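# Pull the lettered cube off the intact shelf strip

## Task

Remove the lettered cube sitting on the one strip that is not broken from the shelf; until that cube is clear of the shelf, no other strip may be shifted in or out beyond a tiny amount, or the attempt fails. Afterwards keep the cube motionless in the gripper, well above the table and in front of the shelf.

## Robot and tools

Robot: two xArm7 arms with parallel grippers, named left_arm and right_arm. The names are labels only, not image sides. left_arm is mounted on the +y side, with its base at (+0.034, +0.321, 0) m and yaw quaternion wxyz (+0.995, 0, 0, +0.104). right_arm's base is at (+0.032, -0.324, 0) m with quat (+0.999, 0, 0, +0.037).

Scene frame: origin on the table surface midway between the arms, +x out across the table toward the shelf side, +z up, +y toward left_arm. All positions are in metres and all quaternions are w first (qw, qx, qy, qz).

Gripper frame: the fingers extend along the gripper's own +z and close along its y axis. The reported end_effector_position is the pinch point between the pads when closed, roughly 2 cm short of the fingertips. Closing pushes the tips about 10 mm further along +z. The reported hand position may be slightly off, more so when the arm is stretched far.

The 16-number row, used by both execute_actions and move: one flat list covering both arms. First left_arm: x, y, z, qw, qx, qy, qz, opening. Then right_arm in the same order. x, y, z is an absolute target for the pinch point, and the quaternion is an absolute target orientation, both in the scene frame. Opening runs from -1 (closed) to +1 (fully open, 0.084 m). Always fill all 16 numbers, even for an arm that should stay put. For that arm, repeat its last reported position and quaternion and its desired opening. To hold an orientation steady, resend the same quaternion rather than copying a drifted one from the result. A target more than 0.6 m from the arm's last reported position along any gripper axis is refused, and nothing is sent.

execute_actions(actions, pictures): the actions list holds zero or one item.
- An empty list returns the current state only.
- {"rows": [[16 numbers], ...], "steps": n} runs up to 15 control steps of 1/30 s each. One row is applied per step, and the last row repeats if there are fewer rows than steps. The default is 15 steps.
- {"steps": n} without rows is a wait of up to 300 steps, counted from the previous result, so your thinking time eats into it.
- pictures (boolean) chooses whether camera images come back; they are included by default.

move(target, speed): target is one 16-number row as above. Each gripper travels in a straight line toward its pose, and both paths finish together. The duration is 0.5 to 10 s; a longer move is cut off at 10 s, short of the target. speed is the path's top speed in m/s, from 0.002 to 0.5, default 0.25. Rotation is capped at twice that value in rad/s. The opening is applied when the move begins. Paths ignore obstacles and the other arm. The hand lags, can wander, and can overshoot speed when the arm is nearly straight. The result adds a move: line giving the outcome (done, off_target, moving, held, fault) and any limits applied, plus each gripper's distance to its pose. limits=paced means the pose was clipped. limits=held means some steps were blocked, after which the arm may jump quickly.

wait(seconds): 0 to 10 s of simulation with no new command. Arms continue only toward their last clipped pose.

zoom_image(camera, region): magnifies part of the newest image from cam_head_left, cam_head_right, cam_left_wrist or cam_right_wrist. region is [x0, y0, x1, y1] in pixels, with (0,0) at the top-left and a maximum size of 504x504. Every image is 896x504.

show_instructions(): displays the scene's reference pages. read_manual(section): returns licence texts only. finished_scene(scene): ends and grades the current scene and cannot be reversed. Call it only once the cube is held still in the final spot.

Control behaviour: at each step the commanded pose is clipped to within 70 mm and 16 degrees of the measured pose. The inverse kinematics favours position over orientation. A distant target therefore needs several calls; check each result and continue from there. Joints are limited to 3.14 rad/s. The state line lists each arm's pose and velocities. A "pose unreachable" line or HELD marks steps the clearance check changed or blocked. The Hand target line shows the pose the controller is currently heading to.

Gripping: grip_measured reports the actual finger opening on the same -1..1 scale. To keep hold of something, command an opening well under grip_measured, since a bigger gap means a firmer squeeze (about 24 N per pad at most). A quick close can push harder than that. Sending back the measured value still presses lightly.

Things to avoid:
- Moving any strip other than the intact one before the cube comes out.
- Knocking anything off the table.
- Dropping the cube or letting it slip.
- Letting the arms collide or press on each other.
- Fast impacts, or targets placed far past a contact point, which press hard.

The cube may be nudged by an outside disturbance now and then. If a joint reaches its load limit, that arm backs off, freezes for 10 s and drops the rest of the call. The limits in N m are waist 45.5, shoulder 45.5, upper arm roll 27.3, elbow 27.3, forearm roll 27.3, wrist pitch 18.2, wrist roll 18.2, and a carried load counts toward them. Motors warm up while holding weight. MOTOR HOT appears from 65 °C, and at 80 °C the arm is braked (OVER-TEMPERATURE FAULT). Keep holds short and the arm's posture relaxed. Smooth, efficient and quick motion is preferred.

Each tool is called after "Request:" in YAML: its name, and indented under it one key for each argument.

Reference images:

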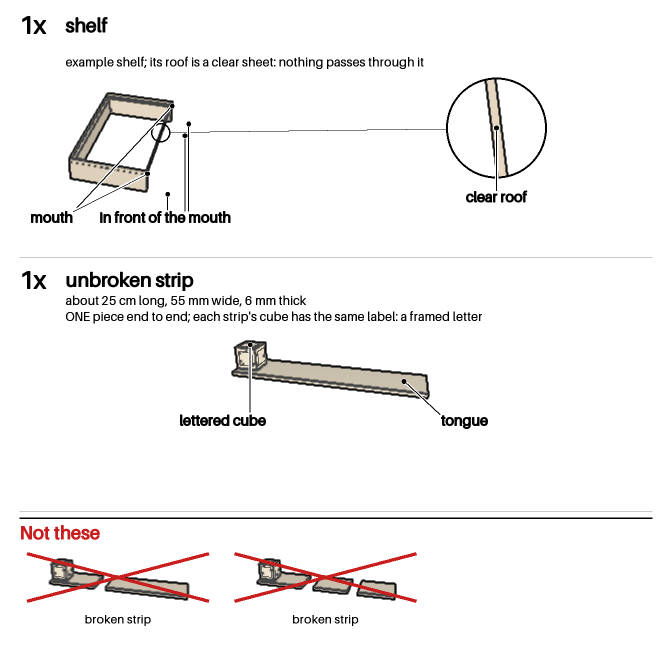

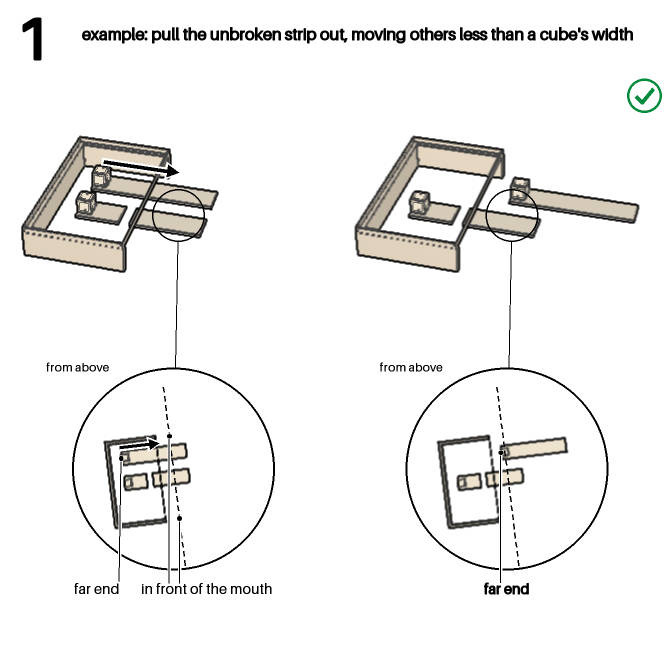

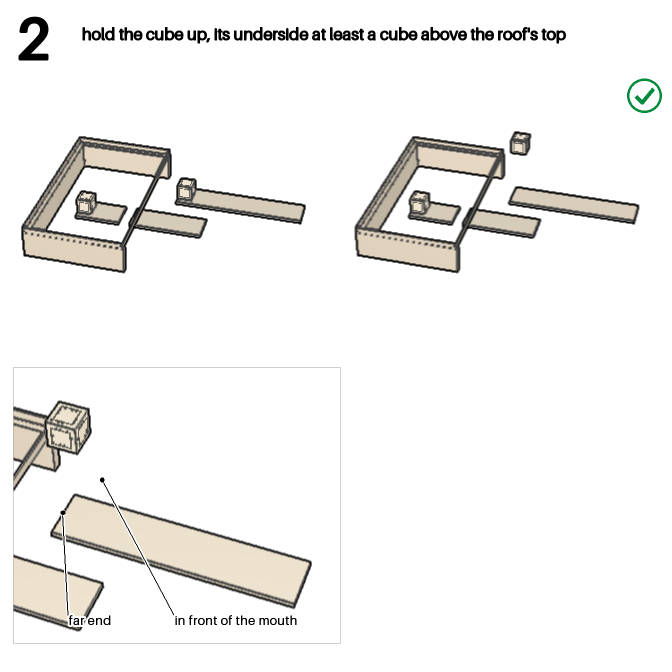

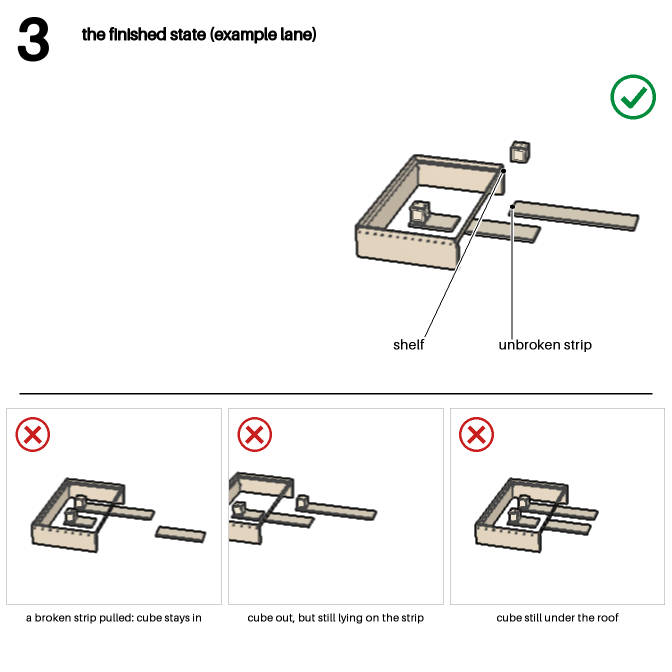

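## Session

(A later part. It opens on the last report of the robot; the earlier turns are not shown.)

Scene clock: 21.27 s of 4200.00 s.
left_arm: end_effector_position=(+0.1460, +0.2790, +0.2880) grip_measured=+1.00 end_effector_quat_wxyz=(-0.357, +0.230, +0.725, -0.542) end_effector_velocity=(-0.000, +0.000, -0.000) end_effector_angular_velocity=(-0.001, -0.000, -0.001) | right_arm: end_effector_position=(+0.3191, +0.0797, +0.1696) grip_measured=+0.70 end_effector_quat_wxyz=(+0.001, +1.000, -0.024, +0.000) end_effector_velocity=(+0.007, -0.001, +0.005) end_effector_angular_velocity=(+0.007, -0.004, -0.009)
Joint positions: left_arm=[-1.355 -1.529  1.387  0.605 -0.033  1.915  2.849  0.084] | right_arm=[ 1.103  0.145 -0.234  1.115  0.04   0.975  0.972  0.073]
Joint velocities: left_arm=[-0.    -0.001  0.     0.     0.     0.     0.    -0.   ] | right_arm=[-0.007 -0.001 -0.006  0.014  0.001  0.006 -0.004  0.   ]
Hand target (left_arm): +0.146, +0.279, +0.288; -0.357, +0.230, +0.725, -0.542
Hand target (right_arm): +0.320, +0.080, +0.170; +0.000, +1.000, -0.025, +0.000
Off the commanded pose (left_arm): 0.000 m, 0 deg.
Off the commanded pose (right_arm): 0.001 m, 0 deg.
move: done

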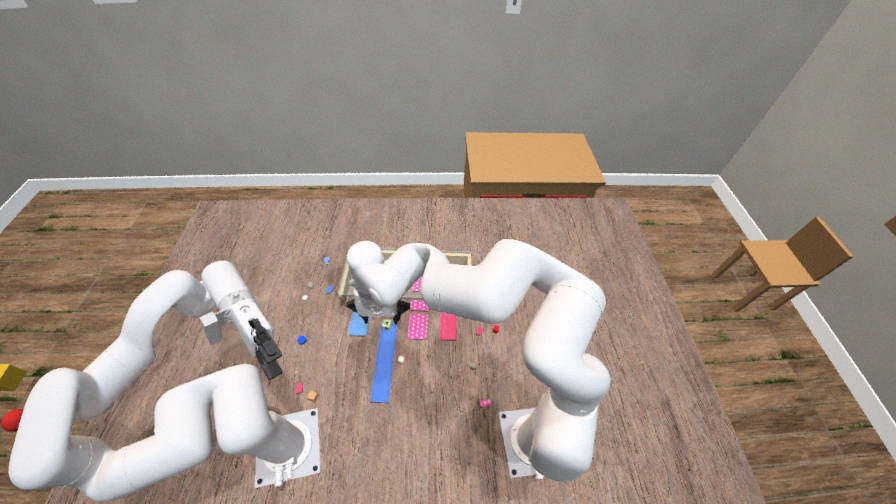

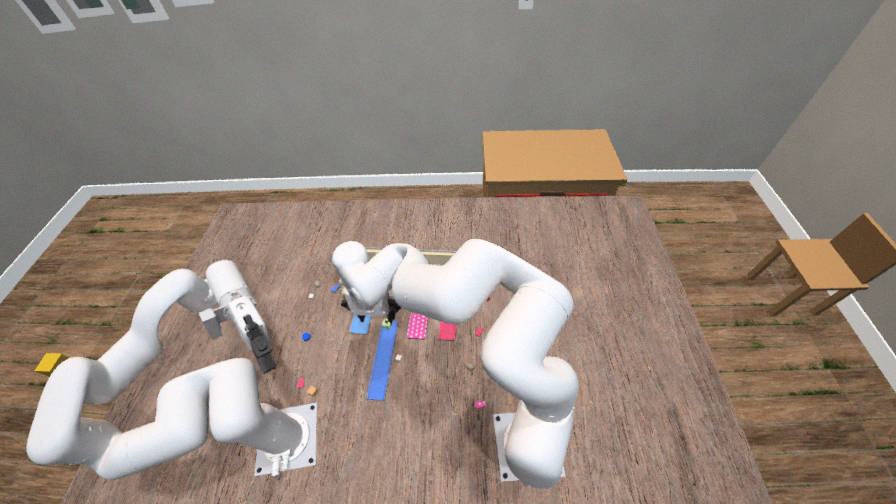

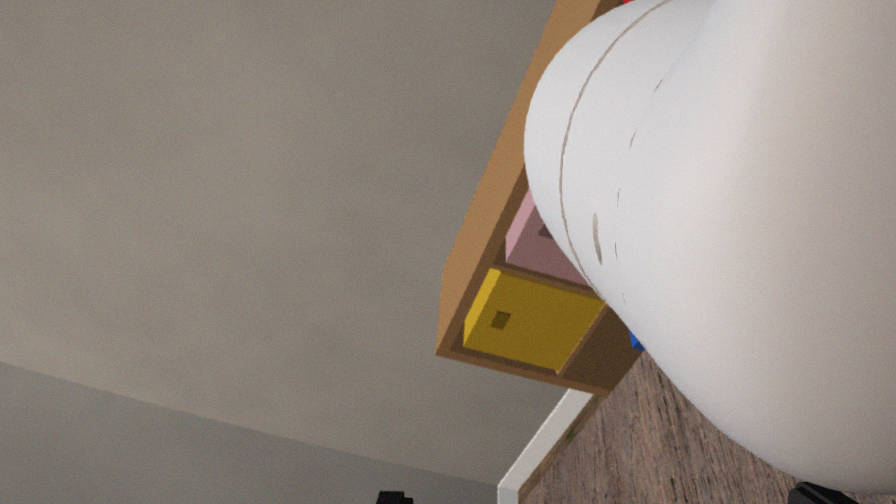

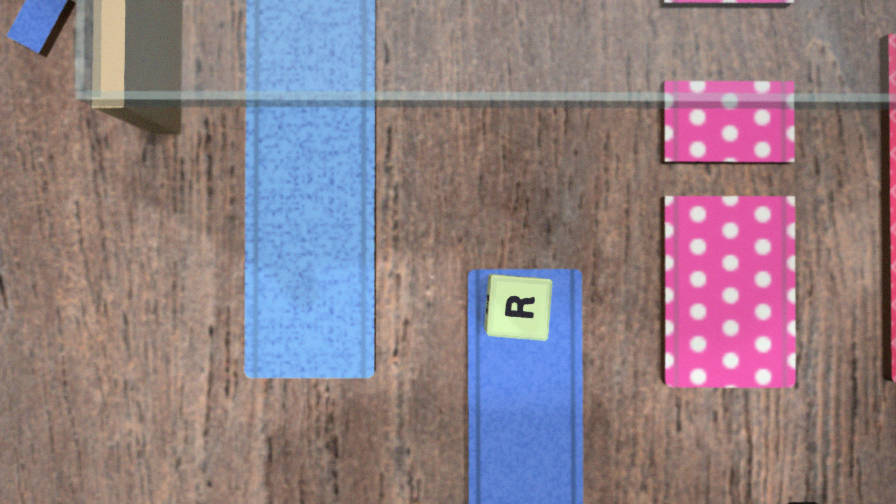

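Request:
move:
  target: [0.146,0.279,0.288,-0.357,0.23,0.725,-0.542,1, 0.367,0.085,0.07,0,1,-0.05,0,0.3]

Request:
move:
  target: [0.146,0.279,0.288,-0.357,0.23,0.725,-0.542,1, 0.367,0.085,0.032,0,1,-0.05,0,0.3]
  speed: 0.08

Request:
move:
  target: [0.146,0.279,0.288,-0.357,0.23,0.725,-0.542,1, 0.367,0.085,0.032,0,1,-0.05,0,-0.8]

Request:
move:
  target: [0.146,0.279,0.288,-0.357,0.23,0.725,-0.542,1, 0.35,0.085,0.2,0,1,-0.05,0,-0.8]
  speed: 0.15

Scene clock: 27.30 s of 4200.00 s.
left_arm: end_effector_position=(+0.1460, +0.2790, +0.2880) grip_measured=+1.00 end_effector_quat_wxyz=(-0.357, +0.230, +0.725, -0.542) end_effector_velocity=(-0.000, +0.000, +0.000) end_effector_angular_velocity=(-0.000, +0.001, -0.001) | right_arm: end_effector_position=(+0.3671, +0.0860, +0.0705) grip_measured=+0.29 end_effector_quat_wxyz=(-0.001, +0.999, -0.050, -0.000) end_effector_velocity=(-0.000, -0.003, -0.005) end_effector_angular_velocity=(-0.009, +0.006, -0.002)
Joint positions: left_arm=[-1.355 -1.529  1.387  0.605 -0.033  1.915  2.849  0.084] | right_arm=[ 1.037  0.408 -0.241  1.158  0.139  0.764  0.889  0.056]
Joint velocities: left_arm=[-0.     0.     0.     0.    -0.     0.001  0.     0.   ] | right_arm=[-0.002  0.008 -0.001 -0.003  0.001  0.    -0.001 -0.   ]
Hand target (left_arm): +0.146, +0.279, +0.288; -0.357, +0.230, +0.725, -0.542
Hand target (right_arm): +0.367, +0.086, +0.070; -0.000, +0.999, -0.050, -0.000
Off the commanded pose (left_arm): 0.000 m, 0 deg.
Off the commanded pose (right_arm): 0.001 m, 0 deg.
After step 90, 2.07 s passed at rest.
move: done

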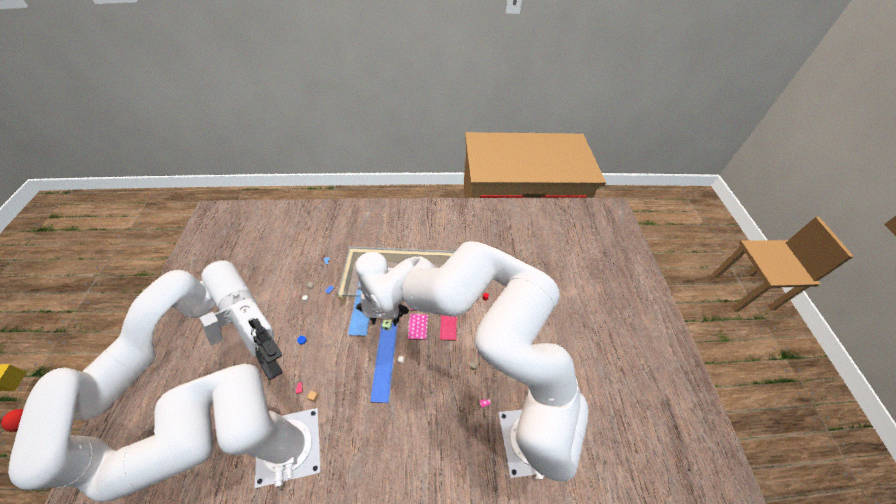

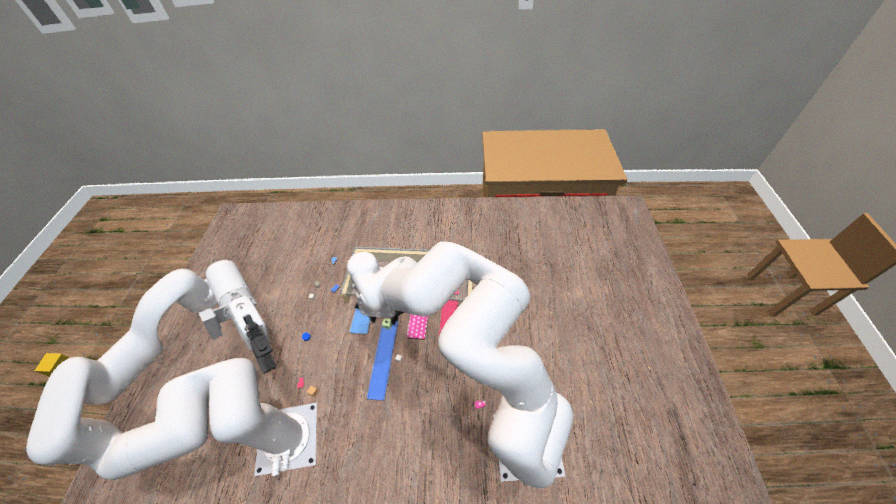

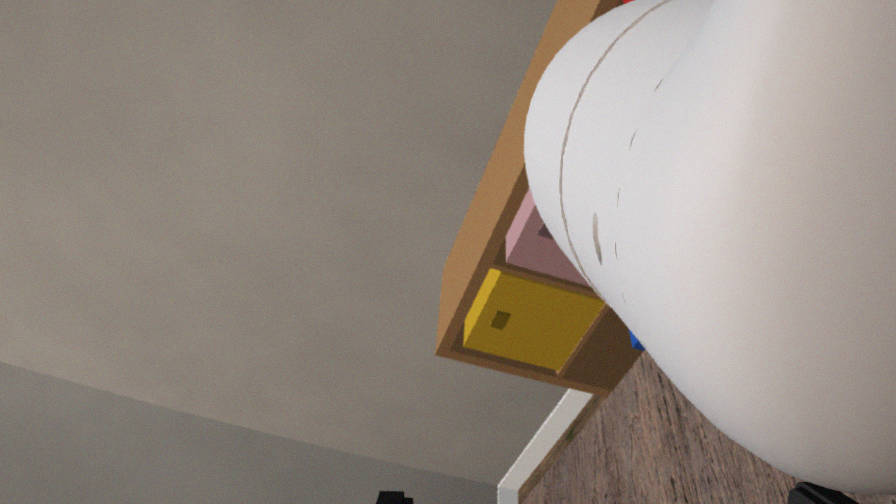

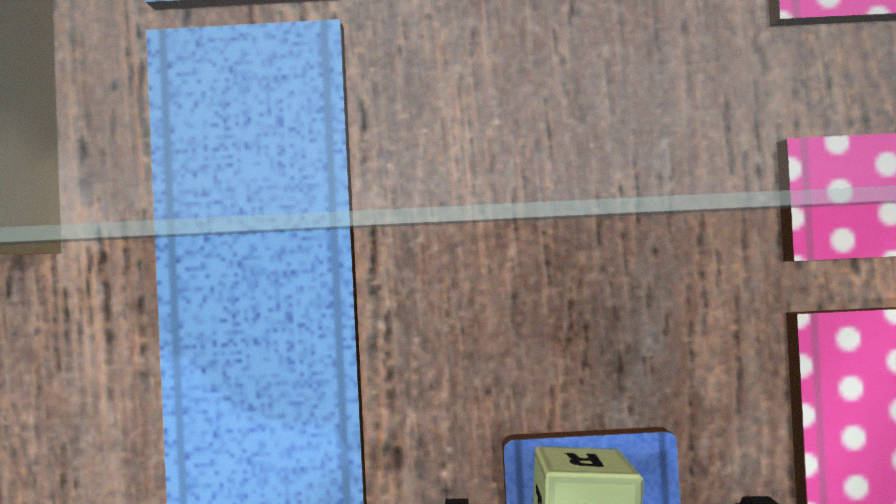

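Scene clock: 28.13 s of 4200.00 s.
left_arm: end_effector_position=(+0.1460, +0.2790, +0.2880) grip_measured=+1.00 end_effector_quat_wxyz=(-0.357, +0.230, +0.725, -0.542) end_effector_velocity=(-0.000, +0.000, -0.000) end_effector_angular_velocity=(+0.002, -0.001, -0.000) | right_arm: end_effector_position=(+0.3672, +0.0854, +0.0324) grip_measured=+0.29 end_effector_quat_wxyz=(-0.000, +0.999, -0.050, +0.000) end_effector_velocity=(+0.000, -0.000, -0.001) end_effector_angular_velocity=(+0.001, -0.001, +0.001)
Joint positions: left_arm=[-1.355 -1.529  1.387  0.605 -0.033  1.915  2.849  0.084] | right_arm=[ 1.026  0.483 -0.225  1.144  0.167  0.677  0.869  0.056]
Joint velocities: left_arm=[-0.     0.     0.    -0.     0.002  0.    -0.    -0.   ] | right_arm=[-0.001  0.002  0.    -0.     0.001 -0.003 -0.002 -0.   ]
Hand target (left_arm): +0.146, +0.279, +0.288; -0.357, +0.230, +0.725, -0.542
Hand target (right_arm): +0.367, +0.085, +0.032; -0.000, +0.999, -0.050, -0.000
Off the commanded pose (left_arm): 0.000 m, 0 deg.
Off the commanded pose (right_arm): 0.001 m, 0 deg.
move: done

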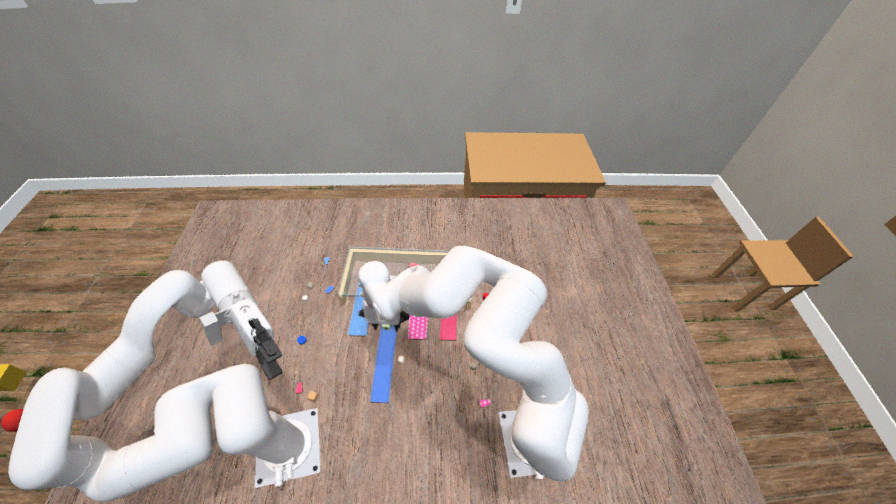

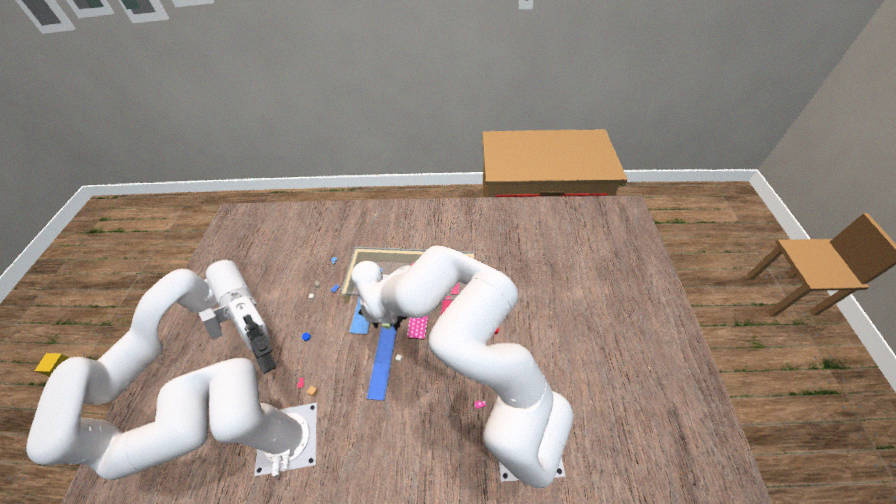

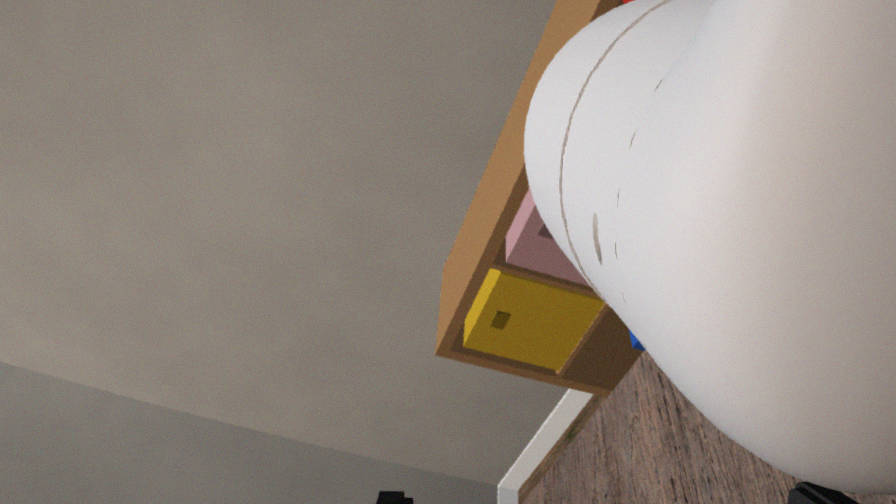

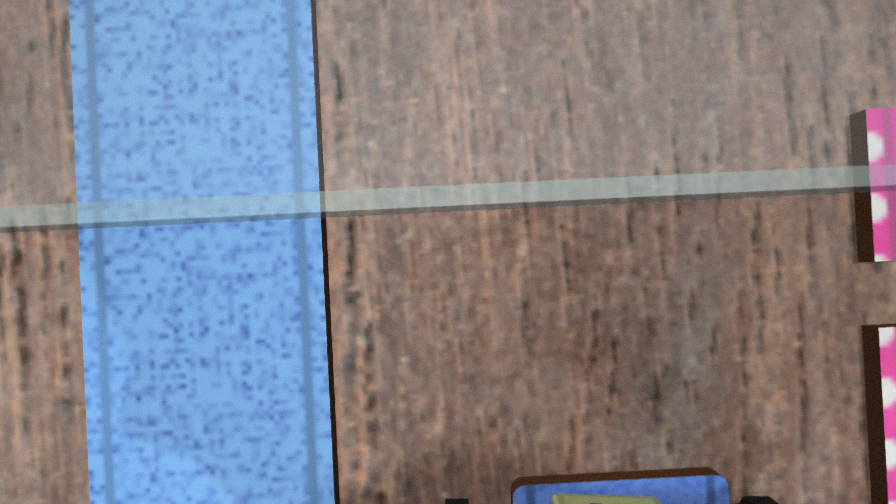

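Scene clock: 28.83 s of 4200.00 s.
left_arm: end_effector_position=(+0.1460, +0.2790, +0.2880) grip_measured=+1.00 end_effector_quat_wxyz=(-0.357, +0.230, +0.725, -0.542) end_effector_velocity=(+0.000, -0.000, -0.000) end_effector_angular_velocity=(+0.000, +0.000, +0.001) | right_arm: end_effector_position=(+0.3672, +0.0853, +0.0323) grip_measured=-0.45 end_effector_quat_wxyz=(-0.000, +0.999, -0.050, +0.000) end_effector_velocity=(-0.000, -0.000, -0.000) end_effector_angular_velocity=(-0.001, +0.001, +0.000)
Joint positions: left_arm=[-1.355 -1.529  1.387  0.605 -0.033  1.915  2.849  0.084] | right_arm=[ 1.026  0.483 -0.225  1.143  0.167  0.677  0.87   0.024]
Joint velocities: left_arm=[ 0.    -0.     0.     0.     0.    -0.001 -0.    -0.   ] | right_arm=[-0.  0.  0. -0.  0.  0. -0. -0.]
Hand target (left_arm): +0.146, +0.279, +0.288; -0.357, +0.230, +0.725, -0.542
Hand target (right_arm): +0.367, +0.085, +0.032; +0.000, +0.999, -0.050, -0.000
Off the commanded pose (left_arm): 0.000 m, 0 deg.
Off the commanded pose (right_arm): 0.000 m, 0 deg.
move: done

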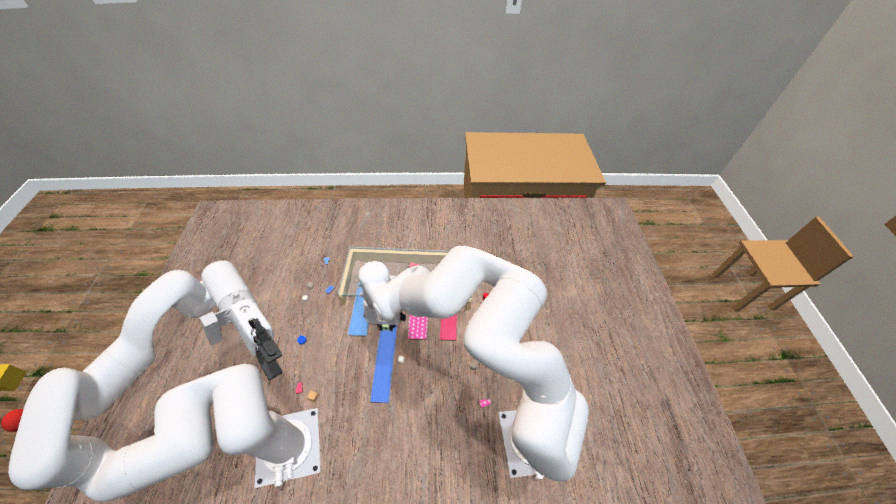

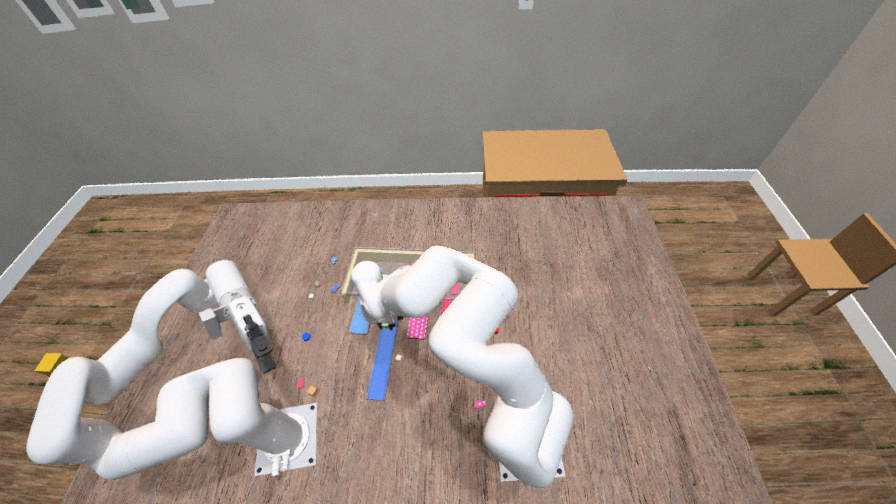

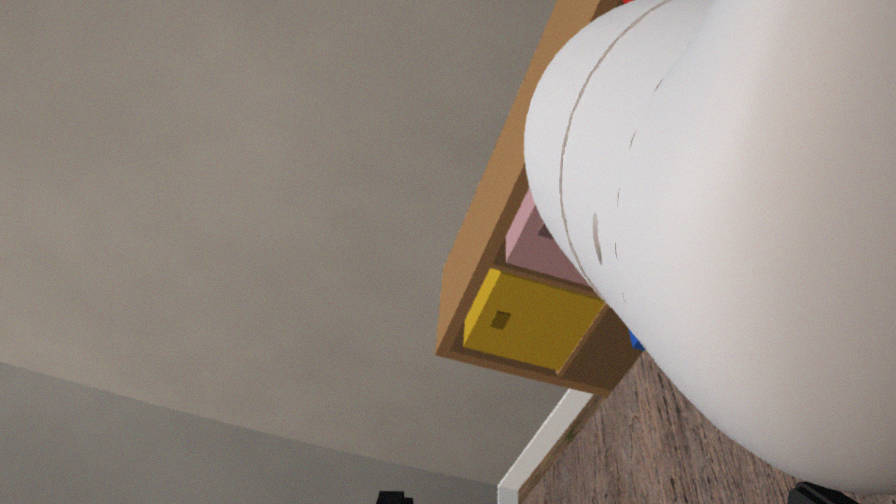

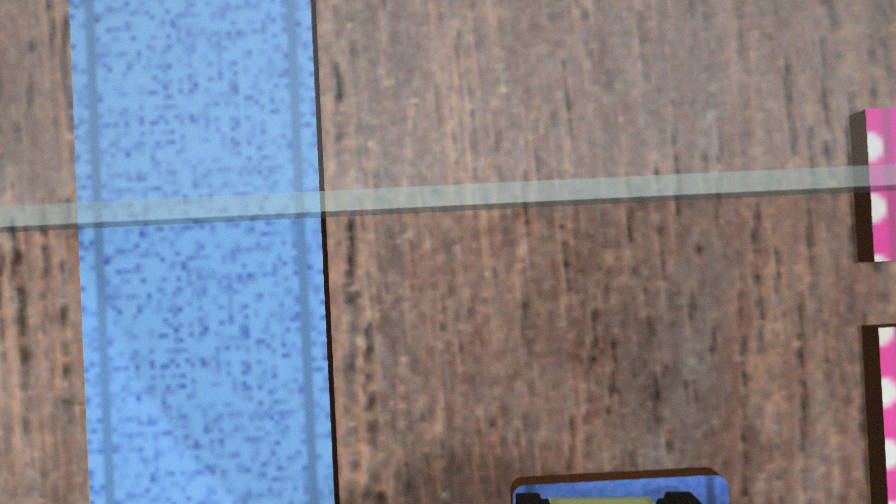

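Scene clock: 30.33 s of 4200.00 s.
left_arm: end_effector_position=(+0.1460, +0.2790, +0.2880) grip_measured=+1.00 end_effector_quat_wxyz=(-0.357, +0.230, +0.725, -0.542) end_effector_velocity=(+0.000, +0.000, +0.000) end_effector_angular_velocity=(-0.001, -0.000, +0.000) | right_arm: end_effector_position=(+0.3496, +0.0838, +0.1993) grip_measured=-0.45 end_effector_quat_wxyz=(+0.001, +0.999, -0.050, +0.000) end_effector_velocity=(-0.000, +0.001, +0.003) end_effector_angular_velocity=(+0.001, -0.001, +0.001)
Joint positions: left_arm=[-1.355 -1.529  1.387  0.605 -0.033  1.915  2.849  0.084] | right_arm=[ 1.079  0.184 -0.261  1.253  0.052  1.077  0.972  0.024]
Joint velocities: left_arm=[ 0.    -0.001 -0.     0.    -0.001  0.     0.    -0.   ] | right_arm=[ 0.001 -0.002  0.     0.006 -0.001  0.006  0.001  0.   ]
Hand target (left_arm): +0.146, +0.279, +0.288; -0.357, +0.230, +0.725, -0.542
Hand target (right_arm): +0.350, +0.084, +0.200; +0.000, +0.999, -0.050, +0.001
Off the commanded pose (left_arm): 0.000 m, 0 deg.
Off the commanded pose (right_arm): 0.001 m, 0 deg.
move: done

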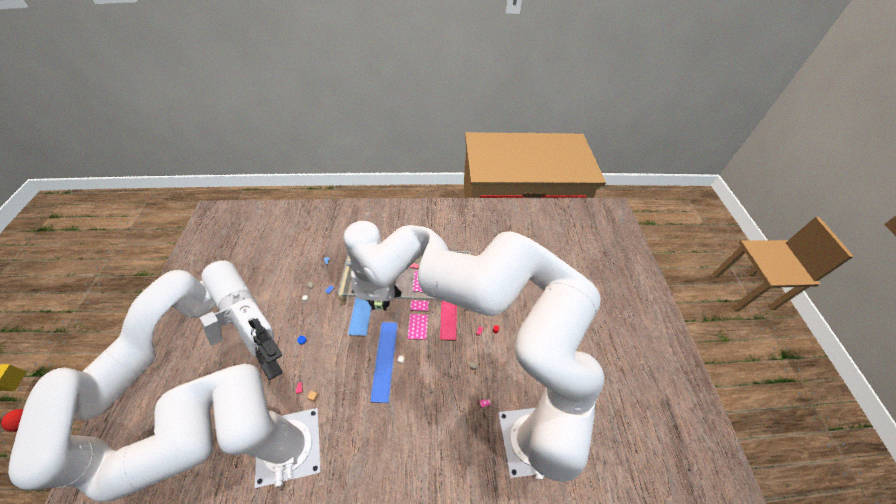

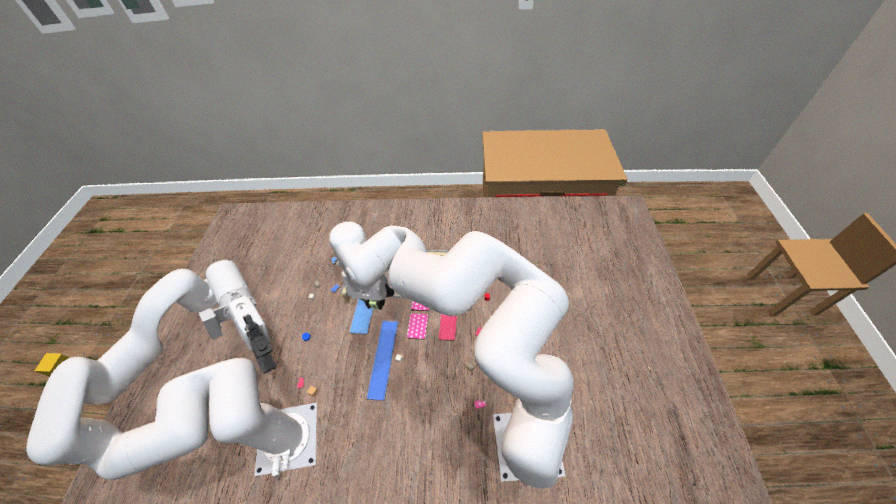

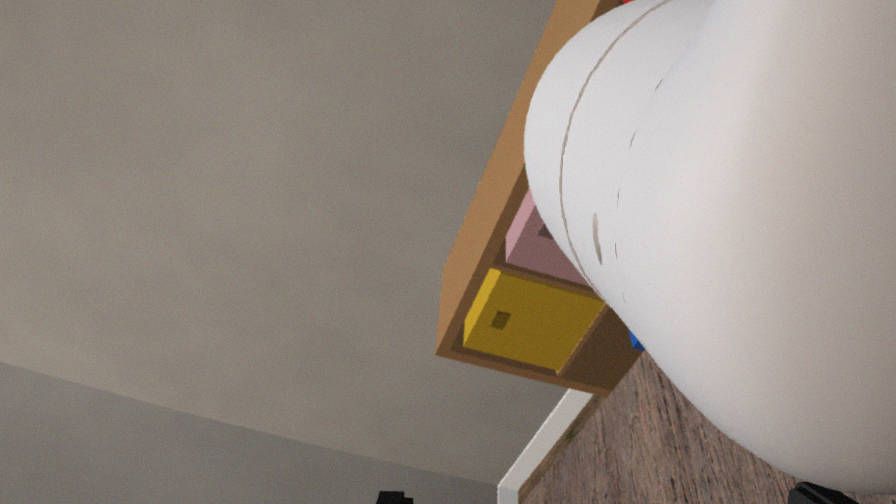

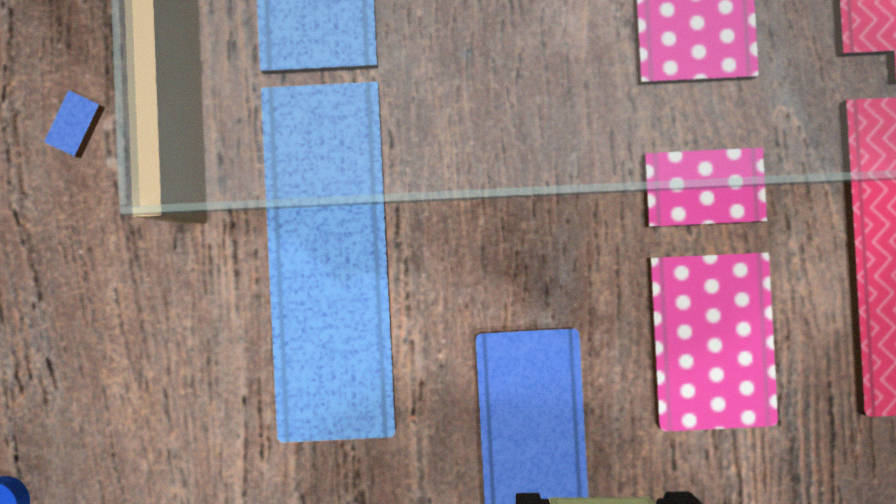

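Request:
finished_scene:
  scene: 1

The scene is finished: the task was done.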